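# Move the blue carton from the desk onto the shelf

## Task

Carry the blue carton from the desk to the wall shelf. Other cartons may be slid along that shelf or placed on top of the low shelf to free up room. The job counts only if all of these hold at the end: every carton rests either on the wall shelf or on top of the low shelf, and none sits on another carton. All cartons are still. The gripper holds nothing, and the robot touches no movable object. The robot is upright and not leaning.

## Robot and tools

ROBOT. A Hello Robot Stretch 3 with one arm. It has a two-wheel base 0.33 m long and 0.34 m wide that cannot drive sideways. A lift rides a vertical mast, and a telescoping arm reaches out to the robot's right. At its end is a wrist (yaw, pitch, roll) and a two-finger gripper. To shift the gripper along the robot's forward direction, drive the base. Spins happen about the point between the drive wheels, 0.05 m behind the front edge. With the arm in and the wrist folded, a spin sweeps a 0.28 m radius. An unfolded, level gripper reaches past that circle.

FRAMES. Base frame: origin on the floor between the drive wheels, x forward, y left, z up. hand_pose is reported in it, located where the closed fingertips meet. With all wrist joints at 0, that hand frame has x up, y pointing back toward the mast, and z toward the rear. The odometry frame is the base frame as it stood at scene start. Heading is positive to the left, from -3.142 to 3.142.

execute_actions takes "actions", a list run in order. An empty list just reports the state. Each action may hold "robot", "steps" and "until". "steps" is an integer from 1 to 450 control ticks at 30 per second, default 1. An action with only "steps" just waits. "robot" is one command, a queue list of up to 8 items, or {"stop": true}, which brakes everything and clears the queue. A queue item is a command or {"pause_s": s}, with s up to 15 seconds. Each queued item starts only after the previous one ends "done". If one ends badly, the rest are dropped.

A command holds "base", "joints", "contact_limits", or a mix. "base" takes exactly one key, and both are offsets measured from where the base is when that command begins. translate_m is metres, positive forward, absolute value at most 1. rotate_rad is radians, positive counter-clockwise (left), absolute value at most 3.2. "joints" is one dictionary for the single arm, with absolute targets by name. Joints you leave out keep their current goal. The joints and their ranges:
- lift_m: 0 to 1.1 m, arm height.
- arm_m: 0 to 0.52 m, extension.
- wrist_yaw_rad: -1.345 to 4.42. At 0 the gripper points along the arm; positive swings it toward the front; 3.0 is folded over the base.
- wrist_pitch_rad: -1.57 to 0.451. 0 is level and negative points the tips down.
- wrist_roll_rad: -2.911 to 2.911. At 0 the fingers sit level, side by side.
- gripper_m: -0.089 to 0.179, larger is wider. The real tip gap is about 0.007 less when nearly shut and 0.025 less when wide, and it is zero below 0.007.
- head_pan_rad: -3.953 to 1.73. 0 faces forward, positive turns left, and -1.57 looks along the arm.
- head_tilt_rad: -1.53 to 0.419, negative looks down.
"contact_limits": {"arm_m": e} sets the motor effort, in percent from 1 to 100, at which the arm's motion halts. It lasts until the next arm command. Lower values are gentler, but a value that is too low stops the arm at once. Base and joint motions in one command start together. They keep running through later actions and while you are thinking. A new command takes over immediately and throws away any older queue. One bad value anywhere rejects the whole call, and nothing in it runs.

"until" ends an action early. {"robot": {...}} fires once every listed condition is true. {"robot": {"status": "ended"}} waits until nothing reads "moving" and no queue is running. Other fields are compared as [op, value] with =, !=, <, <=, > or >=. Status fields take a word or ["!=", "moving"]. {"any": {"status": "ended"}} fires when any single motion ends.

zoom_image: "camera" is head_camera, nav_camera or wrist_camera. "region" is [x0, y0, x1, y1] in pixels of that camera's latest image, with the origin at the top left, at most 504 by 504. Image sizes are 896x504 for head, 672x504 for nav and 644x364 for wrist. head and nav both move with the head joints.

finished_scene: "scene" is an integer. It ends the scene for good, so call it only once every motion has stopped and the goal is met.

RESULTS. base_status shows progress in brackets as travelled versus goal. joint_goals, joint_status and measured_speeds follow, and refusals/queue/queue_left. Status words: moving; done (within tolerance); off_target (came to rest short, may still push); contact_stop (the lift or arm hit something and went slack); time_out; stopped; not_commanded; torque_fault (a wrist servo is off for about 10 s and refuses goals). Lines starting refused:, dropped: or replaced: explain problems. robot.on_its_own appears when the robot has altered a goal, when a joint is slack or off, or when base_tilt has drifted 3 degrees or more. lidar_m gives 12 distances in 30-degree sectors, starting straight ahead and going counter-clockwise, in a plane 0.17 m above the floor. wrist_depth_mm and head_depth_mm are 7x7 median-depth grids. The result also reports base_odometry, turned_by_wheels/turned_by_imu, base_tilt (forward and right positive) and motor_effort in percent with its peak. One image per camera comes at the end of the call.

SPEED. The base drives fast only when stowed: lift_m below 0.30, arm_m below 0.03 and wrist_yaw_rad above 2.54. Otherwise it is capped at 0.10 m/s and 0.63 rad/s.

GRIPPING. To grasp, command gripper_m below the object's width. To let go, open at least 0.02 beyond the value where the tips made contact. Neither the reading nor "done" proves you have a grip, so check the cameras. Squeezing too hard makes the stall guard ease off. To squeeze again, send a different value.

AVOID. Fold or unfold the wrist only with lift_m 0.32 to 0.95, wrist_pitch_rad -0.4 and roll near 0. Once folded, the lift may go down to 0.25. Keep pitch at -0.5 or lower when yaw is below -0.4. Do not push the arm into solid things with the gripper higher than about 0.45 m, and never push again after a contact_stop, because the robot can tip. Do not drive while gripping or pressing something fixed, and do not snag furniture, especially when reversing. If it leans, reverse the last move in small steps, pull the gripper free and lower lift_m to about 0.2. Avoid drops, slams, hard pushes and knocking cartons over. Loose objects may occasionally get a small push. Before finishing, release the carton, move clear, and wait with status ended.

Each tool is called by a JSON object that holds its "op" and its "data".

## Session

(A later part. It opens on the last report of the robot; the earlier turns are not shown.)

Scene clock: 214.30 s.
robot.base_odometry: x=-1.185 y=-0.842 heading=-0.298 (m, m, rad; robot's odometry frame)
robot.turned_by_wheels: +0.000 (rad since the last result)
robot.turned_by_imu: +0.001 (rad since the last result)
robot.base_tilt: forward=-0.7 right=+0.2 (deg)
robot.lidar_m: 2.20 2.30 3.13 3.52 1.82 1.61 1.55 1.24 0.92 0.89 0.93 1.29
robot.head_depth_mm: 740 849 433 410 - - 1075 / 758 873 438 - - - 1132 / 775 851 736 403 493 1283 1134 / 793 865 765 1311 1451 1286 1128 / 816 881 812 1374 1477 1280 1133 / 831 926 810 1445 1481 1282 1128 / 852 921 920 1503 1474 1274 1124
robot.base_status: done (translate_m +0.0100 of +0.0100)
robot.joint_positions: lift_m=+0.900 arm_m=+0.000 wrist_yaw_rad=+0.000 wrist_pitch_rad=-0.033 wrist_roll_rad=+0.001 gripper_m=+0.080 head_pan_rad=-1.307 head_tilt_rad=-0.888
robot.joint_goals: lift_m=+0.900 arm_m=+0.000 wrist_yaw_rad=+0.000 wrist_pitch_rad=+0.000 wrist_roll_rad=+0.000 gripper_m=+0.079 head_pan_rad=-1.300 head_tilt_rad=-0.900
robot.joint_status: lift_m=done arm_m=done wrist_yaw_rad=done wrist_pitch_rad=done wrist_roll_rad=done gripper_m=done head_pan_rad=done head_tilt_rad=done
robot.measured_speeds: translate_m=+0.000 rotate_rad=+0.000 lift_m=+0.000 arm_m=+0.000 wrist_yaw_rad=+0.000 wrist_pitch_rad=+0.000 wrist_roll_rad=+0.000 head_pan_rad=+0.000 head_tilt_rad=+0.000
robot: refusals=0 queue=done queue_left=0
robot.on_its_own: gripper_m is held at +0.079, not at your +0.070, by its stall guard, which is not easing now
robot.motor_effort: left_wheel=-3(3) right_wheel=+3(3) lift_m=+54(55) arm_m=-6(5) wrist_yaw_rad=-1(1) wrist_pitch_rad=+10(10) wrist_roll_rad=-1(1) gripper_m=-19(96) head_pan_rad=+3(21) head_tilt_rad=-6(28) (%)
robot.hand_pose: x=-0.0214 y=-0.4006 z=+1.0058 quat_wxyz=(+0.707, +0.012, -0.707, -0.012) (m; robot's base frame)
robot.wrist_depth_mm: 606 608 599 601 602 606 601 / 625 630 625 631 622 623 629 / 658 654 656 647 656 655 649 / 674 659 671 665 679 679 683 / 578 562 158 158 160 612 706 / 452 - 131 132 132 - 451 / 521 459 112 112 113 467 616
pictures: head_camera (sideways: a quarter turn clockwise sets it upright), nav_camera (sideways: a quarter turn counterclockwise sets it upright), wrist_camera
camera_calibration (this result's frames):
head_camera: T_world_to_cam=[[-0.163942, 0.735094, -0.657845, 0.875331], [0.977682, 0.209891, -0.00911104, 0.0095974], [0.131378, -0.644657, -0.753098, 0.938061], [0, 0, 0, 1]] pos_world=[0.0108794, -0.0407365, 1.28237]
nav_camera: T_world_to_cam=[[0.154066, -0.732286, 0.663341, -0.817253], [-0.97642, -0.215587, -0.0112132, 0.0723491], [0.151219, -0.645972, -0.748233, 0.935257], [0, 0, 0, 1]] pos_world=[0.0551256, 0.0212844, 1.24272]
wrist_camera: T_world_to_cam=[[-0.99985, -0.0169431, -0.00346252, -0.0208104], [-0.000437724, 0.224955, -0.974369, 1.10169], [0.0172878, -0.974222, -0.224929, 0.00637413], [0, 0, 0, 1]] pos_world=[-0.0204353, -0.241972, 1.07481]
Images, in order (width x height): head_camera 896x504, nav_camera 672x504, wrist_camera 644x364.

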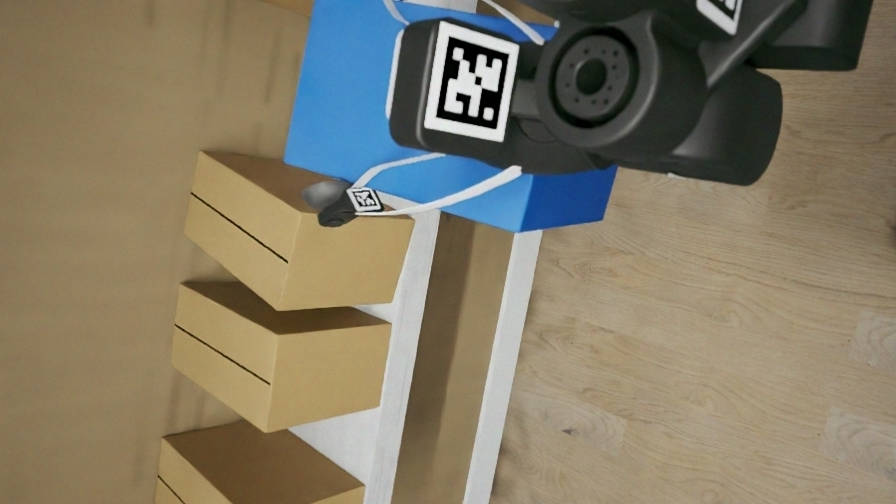

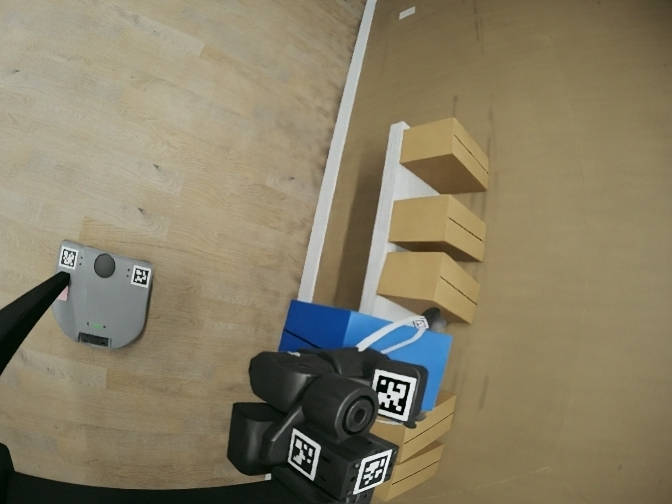

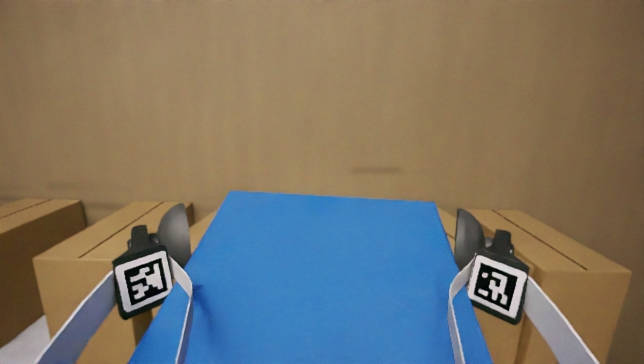

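{"op": "execute_actions", "data": {"actions": [{"robot":[{"joints":{"lift_m":0.95,"wrist_pitch_rad":-0.35}},{"joints":{"arm_m":0.3,"head_pan_rad":-1.57,"head_tilt_rad":-0.6}}],"steps":450,"until":{"robot":{"status":"ended"}}}]}}

Scene clock: 224.87 s.
robot.base_odometry: x=-1.185 y=-0.842 heading=-0.298 (m, m, rad; robot's odometry frame)
robot.turned_by_wheels: +0.000 (rad since the last result)
robot.turned_by_imu: +0.001 (rad since the last result)
robot.base_tilt: forward=-0.6 right=+0.1 (deg)
robot.lidar_m: 2.20 2.29 3.14 3.51 1.82 1.61 1.56 1.24 0.92 0.89 0.93 1.29
robot.head_depth_mm: 740 817 892 - 817 1374 1252 / 736 813 - 834 837 1362 1257 / 737 812 - 942 854 1356 1260 / 735 810 863 600 652 1349 1266 / 731 803 892 788 803 1348 1266 / 730 801 888 829 798 1337 1259 / 728 799 892 847 811 1324 1268
robot.base_status: done (translate_m +0.0100 of +0.0100)
robot.joint_positions: lift_m=+0.950 arm_m=+0.300 wrist_yaw_rad=+0.000 wrist_pitch_rad=-0.372 wrist_roll_rad=+0.001 gripper_m=+0.080 head_pan_rad=-1.563 head_tilt_rad=-0.606
robot.joint_goals: lift_m=+0.950 arm_m=+0.300 wrist_yaw_rad=+0.000 wrist_pitch_rad=-0.350 wrist_roll_rad=+0.000 gripper_m=+0.079 head_pan_rad=-1.570 head_tilt_rad=-0.600
robot.joint_status: lift_m=done arm_m=done wrist_yaw_rad=done wrist_pitch_rad=done wrist_roll_rad=done gripper_m=done head_pan_rad=done head_tilt_rad=done
robot.measured_speeds: translate_m=+0.000 rotate_rad=+0.000 lift_m=+0.000 arm_m=+0.000 wrist_yaw_rad=+0.000 wrist_pitch_rad=+0.000 wrist_roll_rad=+0.000 head_pan_rad=+0.000 head_tilt_rad=+0.000
robot: refusals=0 queue=done queue_left=0
robot.on_its_own: gripper_m is held at +0.079, not at your +0.070, by its stall guard, which is not easing now
robot.motor_effort: left_wheel=-3(3) right_wheel=+3(3) lift_m=+54(57) arm_m=+5(5) wrist_yaw_rad=+0(0) wrist_pitch_rad=+7(9) wrist_roll_rad=-1(1) gripper_m=-19(19) head_pan_rad=-2(19) head_tilt_rad=+3(25) (%)
robot.hand_pose: x=-0.0215 y=-0.6745 z=+0.9726 quat_wxyz=(+0.695, +0.131, -0.695, -0.131) (m; robot's base frame)
robot.wrist_depth_mm: 313 312 310 311 309 306 308 / 343 340 341 337 338 337 334 / 374 375 373 370 368 369 367 / 399 408 397 403 399 399 399 / 337 354 157 158 158 352 341 / 295 - 131 132 132 - 285 / 237 223 113 113 113 268 245
pictures: head_camera (sideways: a quarter turn clockwise sets it upright), nav_camera (sideways: a quarter turn counterclockwise sets it upright), wrist_camera
camera_calibration (this result's frames):
head_camera: T_world_to_cam=[[0.0290907, 0.539582, -0.84143, 1.11344], [0.998976, -0.0448825, 0.00575588, -0.00988696], [-0.0346597, -0.840736, -0.540335, 0.662319], [0, 0, 0, 1]] pos_world=[0.000441876, -0.0443994, 1.29481]
nav_camera: T_world_to_cam=[[-0.0379446, -0.533044, 0.845236, -1.05317], [-0.999155, 0.0336209, -0.0236515, 0.0886876], [-0.0158103, -0.845419, -0.533869, 0.657434], [0, 0, 0, 1]] pos_world=[0.0590448, -0.00855913, 1.24326]
wrist_camera: T_world_to_cam=[[-0.999855, -0.0145693, -0.00876652, -0.0188809], [-0.000423499, 0.536753, -0.84374, 1.21421], [0.0169981, -0.843614, -0.536681, 0.123367], [0, 0, 0, 1]] pos_world=[-0.020461, -0.547932, 1.09052]
Images, in order (width x height): head_camera 896x504, nav_camera 672x504, wrist_camera 644x364.

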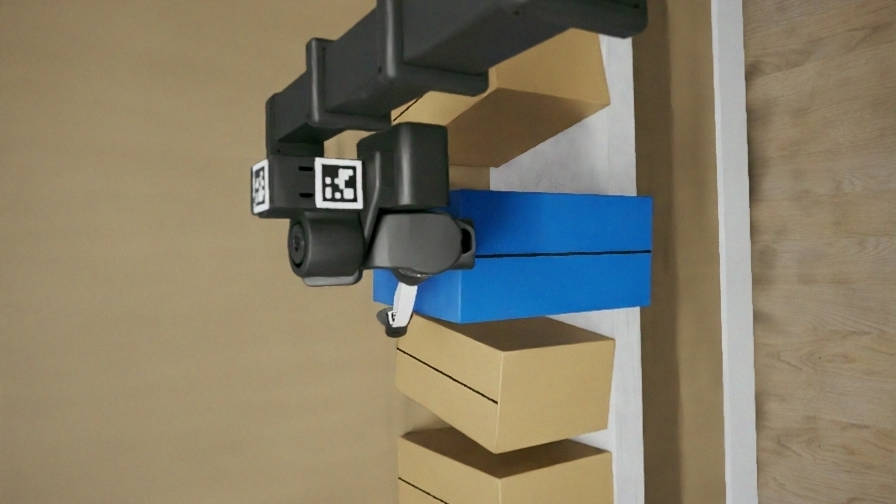

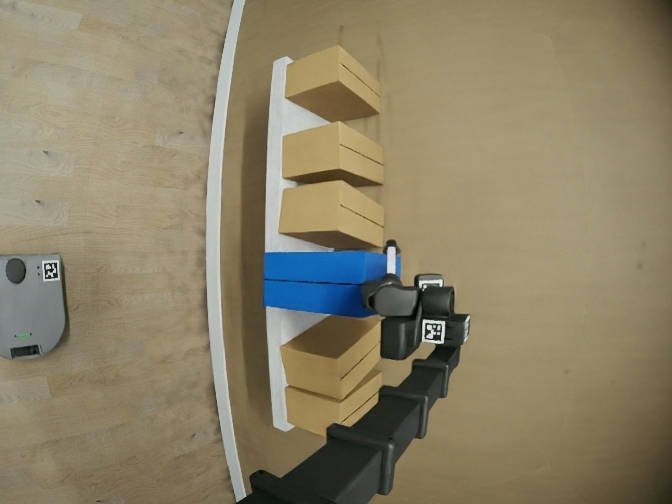

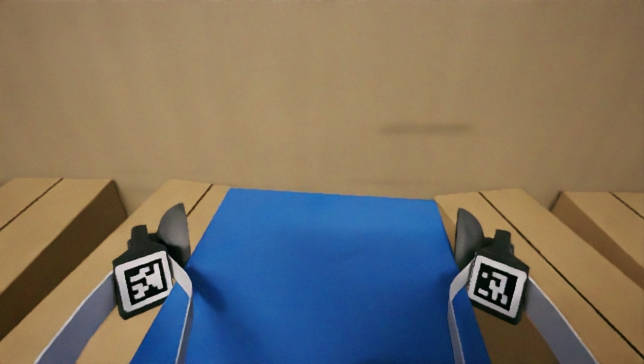

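{"op": "execute_actions", "data": {"actions": [{"robot":[{"joints":{"arm_m":0.455}},{"joints":{"lift_m":0.89}}],"steps":450,"until":{"robot":{"status":"ended"}}},{"steps":10}]}}

Scene clock: 230.67 s.
robot.base_odometry: x=-1.185 y=-0.842 heading=-0.298 (m, m, rad; robot's odometry frame)
robot.turned_by_wheels: +0.000 (rad since the last result)
robot.turned_by_imu: +0.000 (rad since the last result)
robot.base_tilt: forward=-0.8 right=+0.1 (deg)
robot.lidar_m: 2.20 2.29 3.14 3.49 1.82 1.61 1.56 1.24 0.92 0.89 0.93 1.29
robot.head_depth_mm: 740 817 907 898 - 1392 1265 / 736 819 888 - 854 1366 1259 / 735 812 - 1015 888 1363 1260 / 735 809 865 776 848 1348 1258 / 731 804 892 824 845 1339 1263 / 729 802 890 828 803 1337 1269 / 731 803 891 847 813 1324 1270
robot.base_status: done (translate_m +0.0100 of +0.0100)
robot.joint_positions: lift_m=+0.891 arm_m=+0.455 wrist_yaw_rad=+0.000 wrist_pitch_rad=-0.325 wrist_roll_rad=+0.003 gripper_m=+0.080 head_pan_rad=-1.563 head_tilt_rad=-0.606
robot.joint_goals: lift_m=+0.890 arm_m=+0.455 wrist_yaw_rad=+0.000 wrist_pitch_rad=-0.350 wrist_roll_rad=+0.000 gripper_m=+0.079 head_pan_rad=-1.570 head_tilt_rad=-0.600
robot.joint_status: lift_m=done arm_m=done wrist_yaw_rad=done wrist_pitch_rad=done wrist_roll_rad=done gripper_m=done head_pan_rad=done head_tilt_rad=done
robot.measured_speeds: translate_m=+0.000 rotate_rad=+0.000 lift_m=+0.000 arm_m=+0.000 wrist_yaw_rad=+0.000 wrist_pitch_rad=+0.000 wrist_roll_rad=+0.000 head_pan_rad=+0.000 head_tilt_rad=+0.000
robot: refusals=0 queue=done queue_left=0
robot.on_its_own: gripper_m is held at +0.079, not at your +0.070, by its stall guard, which is not easing now
robot.motor_effort: left_wheel=-4(4) right_wheel=+5(5) lift_m=+20(53) arm_m=+5(6) wrist_yaw_rad=-1(1) wrist_pitch_rad=-8(9) wrist_roll_rad=-2(2) gripper_m=-19(20) head_pan_rad=-3(4) head_tilt_rad=+3(3) (%)
robot.hand_pose: x=-0.0215 y=-0.8347 z=+0.9247 quat_wxyz=(+0.697, +0.115, -0.698, -0.115) (m; robot's base frame)
robot.wrist_depth_mm: 167 167 167 166 165 166 165 / 181 181 180 180 179 179 178 / 198 196 196 195 195 194 194 / 217 216 212 211 214 213 214 / 241 235 159 159 160 231 237 / 218 - 130 130 131 - 228 / 191 176 110 111 111 220 194
pictures: head_camera (sideways: a quarter turn clockwise sets it upright), nav_camera (sideways: a quarter turn counterclockwise sets it upright), wrist_camera
camera_calibration (this result's frames):
head_camera: T_world_to_cam=[[0.0290953, 0.539468, -0.841503, 1.11353], [0.998975, -0.0448886, 0.00576296, -0.00989617], [-0.034665, -0.840808, -0.540222, 0.662171], [0, 0, 0, 1]] pos_world=[0.000441576, -0.0444003, 1.29482]
nav_camera: T_world_to_cam=[[-0.0379492, -0.53293, 0.845308, -1.05326], [-0.999155, 0.0336246, -0.0236571, 0.0886949], [-0.0158156, -0.845491, -0.533755, 0.657286], [0, 0, 0, 1]] pos_world=[0.0590448, -0.00856739, 1.24326]
wrist_camera: T_world_to_cam=[[-0.999852, -0.0146053, -0.00910625, -0.0213531], [0.000656259, 0.496343, -0.868126, 1.24862], [0.017199, -0.868004, -0.496259, -0.0952255], [0, 0, 0, 1]] pos_world=[-0.0205316, -0.702713, 1.03651]
Images, in order (width x height): head_camera 896x504, nav_camera 672x504, wrist_camera 644x364.

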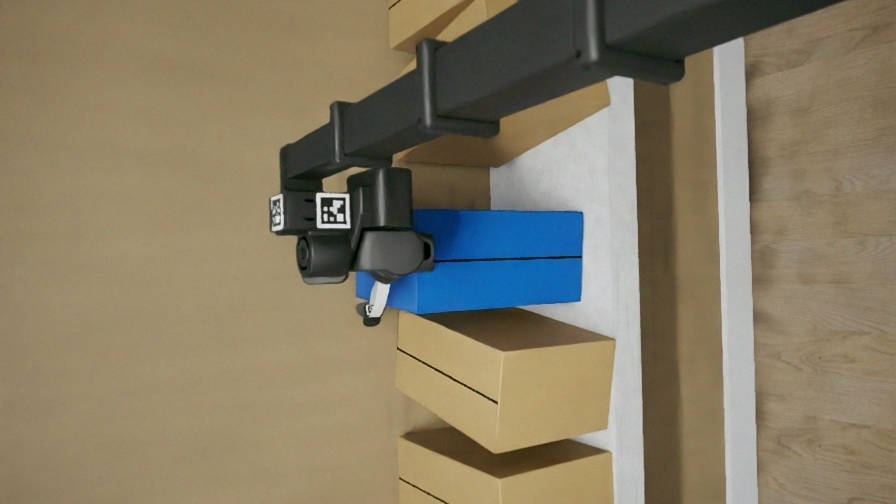

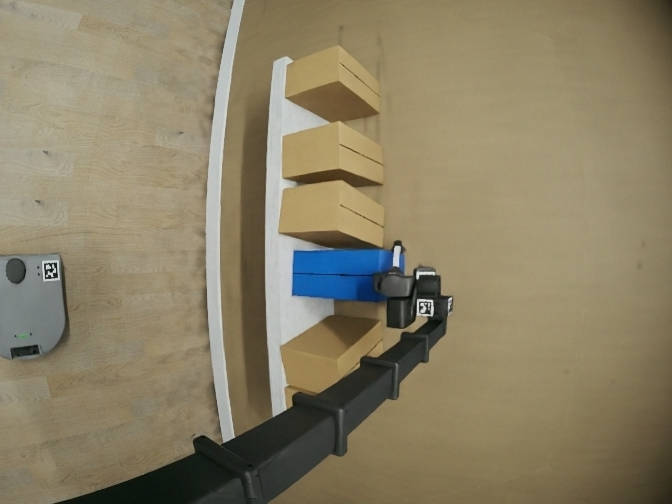

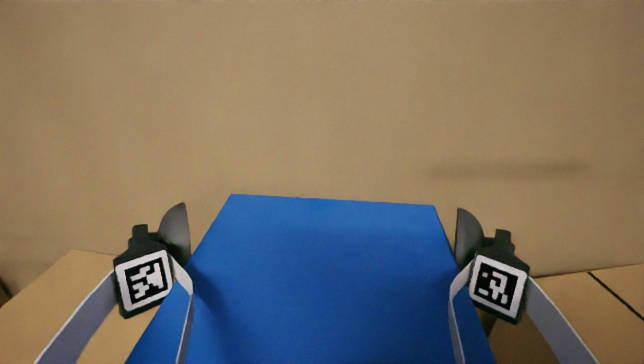

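Resting on the shelf. Opening fully, lifting clear, then retracting.

{"op": "execute_actions", "data": {"actions": [{"robot":[{"joints":{"lift_m":0.91,"gripper_m":0.179}},{"pause_s":0.5},{"joints":{"lift_m":1.05}},{"joints":{"arm_m":0.0}}],"steps":450,"until":{"robot":{"status":"ended"}}},{"steps":15}]}}

Scene clock: 240.77 s.
robot.base_odometry: x=-1.185 y=-0.842 heading=-0.298 (m, m, rad; robot's odometry frame)
robot.turned_by_wheels: +0.000 (rad since the last result)
robot.turned_by_imu: +0.001 (rad since the last result)
robot.base_tilt: forward=-0.7 right=+0.0 (deg)
robot.lidar_m: 2.20 2.30 3.14 3.50 1.82 1.61 1.56 1.24 0.92 0.89 0.93 1.29
robot.head_depth_mm: 741 791 - - - - 1228 / 737 817 - - - - 1205 / 737 811 - - - - - / 734 809 862 - - - 1228 / 732 805 890 863 846 1335 1263 / 730 802 896 913 801 1334 1259 / 726 799 892 846 817 1327 1267
robot.base_status: done (translate_m +0.0100 of +0.0100)
robot.joint_positions: lift_m=+1.050 arm_m=+0.000 wrist_yaw_rad=+0.000 wrist_pitch_rad=-0.371 wrist_roll_rad=+0.003 gripper_m=+0.179 head_pan_rad=-1.563 head_tilt_rad=-0.606
robot.joint_goals: lift_m=+1.050 arm_m=+0.000 wrist_yaw_rad=+0.000 wrist_pitch_rad=-0.350 wrist_roll_rad=+0.000 gripper_m=+0.179 head_pan_rad=-1.570 head_tilt_rad=-0.600
robot.joint_status: lift_m=done arm_m=done wrist_yaw_rad=done wrist_pitch_rad=done wrist_roll_rad=done gripper_m=done head_pan_rad=done head_tilt_rad=done
robot.measured_speeds: translate_m=+0.000 rotate_rad=+0.000 lift_m=+0.000 arm_m=+0.000 wrist_yaw_rad=+0.000 wrist_pitch_rad=+0.000 wrist_roll_rad=+0.000 head_pan_rad=+0.000 head_tilt_rad=+0.000
robot: refusals=0 queue=done queue_left=0
robot.motor_effort: left_wheel=-4(5) right_wheel=+3(5) lift_m=+53(55) arm_m=-6(7) wrist_yaw_rad=-1(1) wrist_pitch_rad=+6(8) wrist_roll_rad=-2(2) gripper_m=+1(84) head_pan_rad=-3(3) head_tilt_rad=+3(4) (%)
robot.hand_pose: x=-0.0215 y=-0.3753 z=+1.0728 quat_wxyz=(+0.694, +0.131, -0.695, -0.131) (m; robot's base frame)
robot.wrist_depth_mm: 601 590 589 584 586 592 589 / 651 652 653 650 646 634 643 / 708 704 697 668 701 709 704 / 628 606 622 548 645 625 772 / 604 536 533 626 583 535 866 / 615 616 610 635 612 601 997 / - - - - - - -
pictures: head_camera (sideways: a quarter turn clockwise sets it upright), nav_camera (sideways: a quarter turn counterclockwise sets it upright), wrist_camera
camera_calibration (this result's frames):
head_camera: T_world_to_cam=[[0.0290974, 0.539382, -0.841558, 1.1136], [0.998975, -0.0448906, 0.00576832, -0.00990315], [-0.0346667, -0.840864, -0.540136, 0.66206], [0, 0, 0, 1]] pos_world=[0.000441465, -0.044401, 1.29482]
nav_camera: T_world_to_cam=[[-0.0379512, -0.532843, 0.845362, -1.05333], [-0.999154, 0.0336248, -0.0236613, 0.0887004], [-0.0158174, -0.845546, -0.533669, 0.657174], [0, 0, 0, 1]] pos_world=[0.0590449, -0.00857351, 1.24326]
wrist_camera: T_world_to_cam=[[-0.999852, -0.0141663, -0.00973972, -0.0124539], [0.000628524, 0.536044, -0.84419, 1.13842], [0.0171799, -0.844071, -0.535956, 0.428608], [0, 0, 0, 1]] pos_world=[-0.0205311, -0.248643, 1.19064]
Images, in order (width x height): head_camera 896x504, nav_camera 672x504, wrist_camera 644x364.

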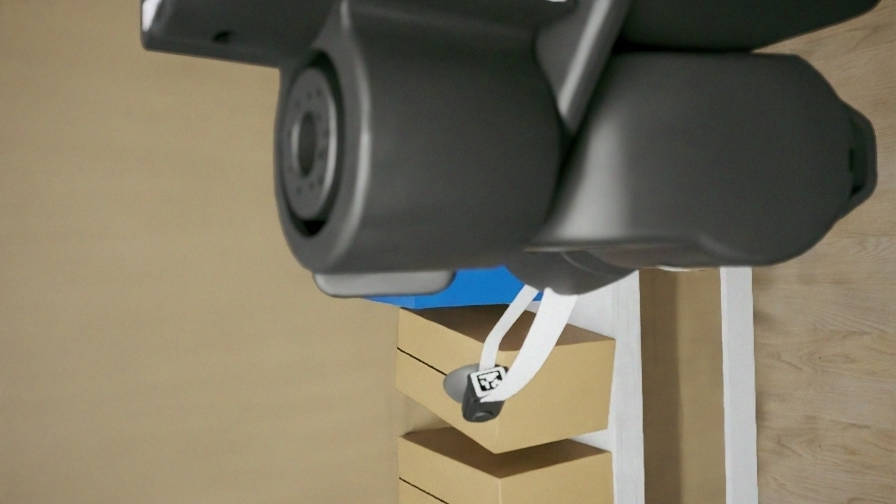

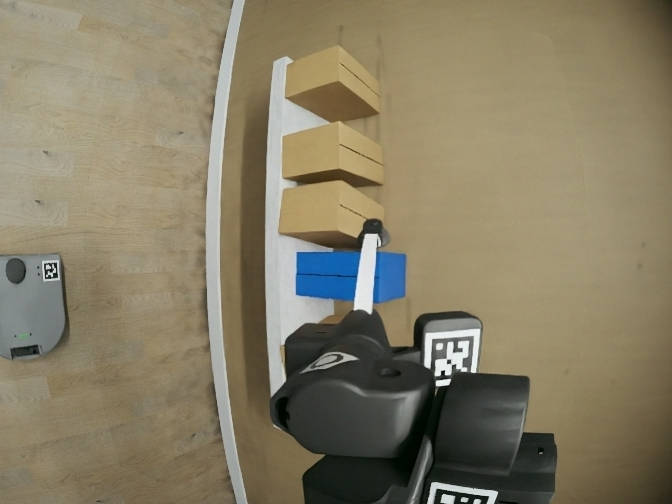

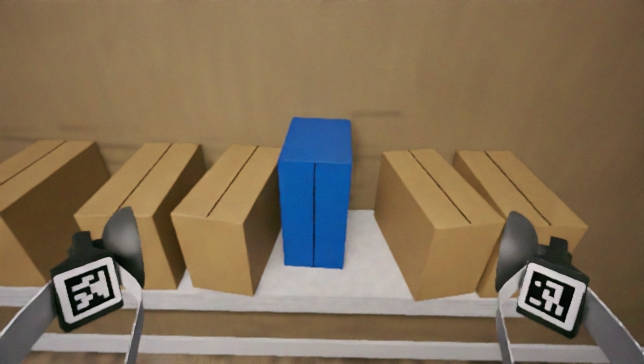

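{"op": "finished_scene", "data": {"scene": 1}}

The scene is finished: the task was done.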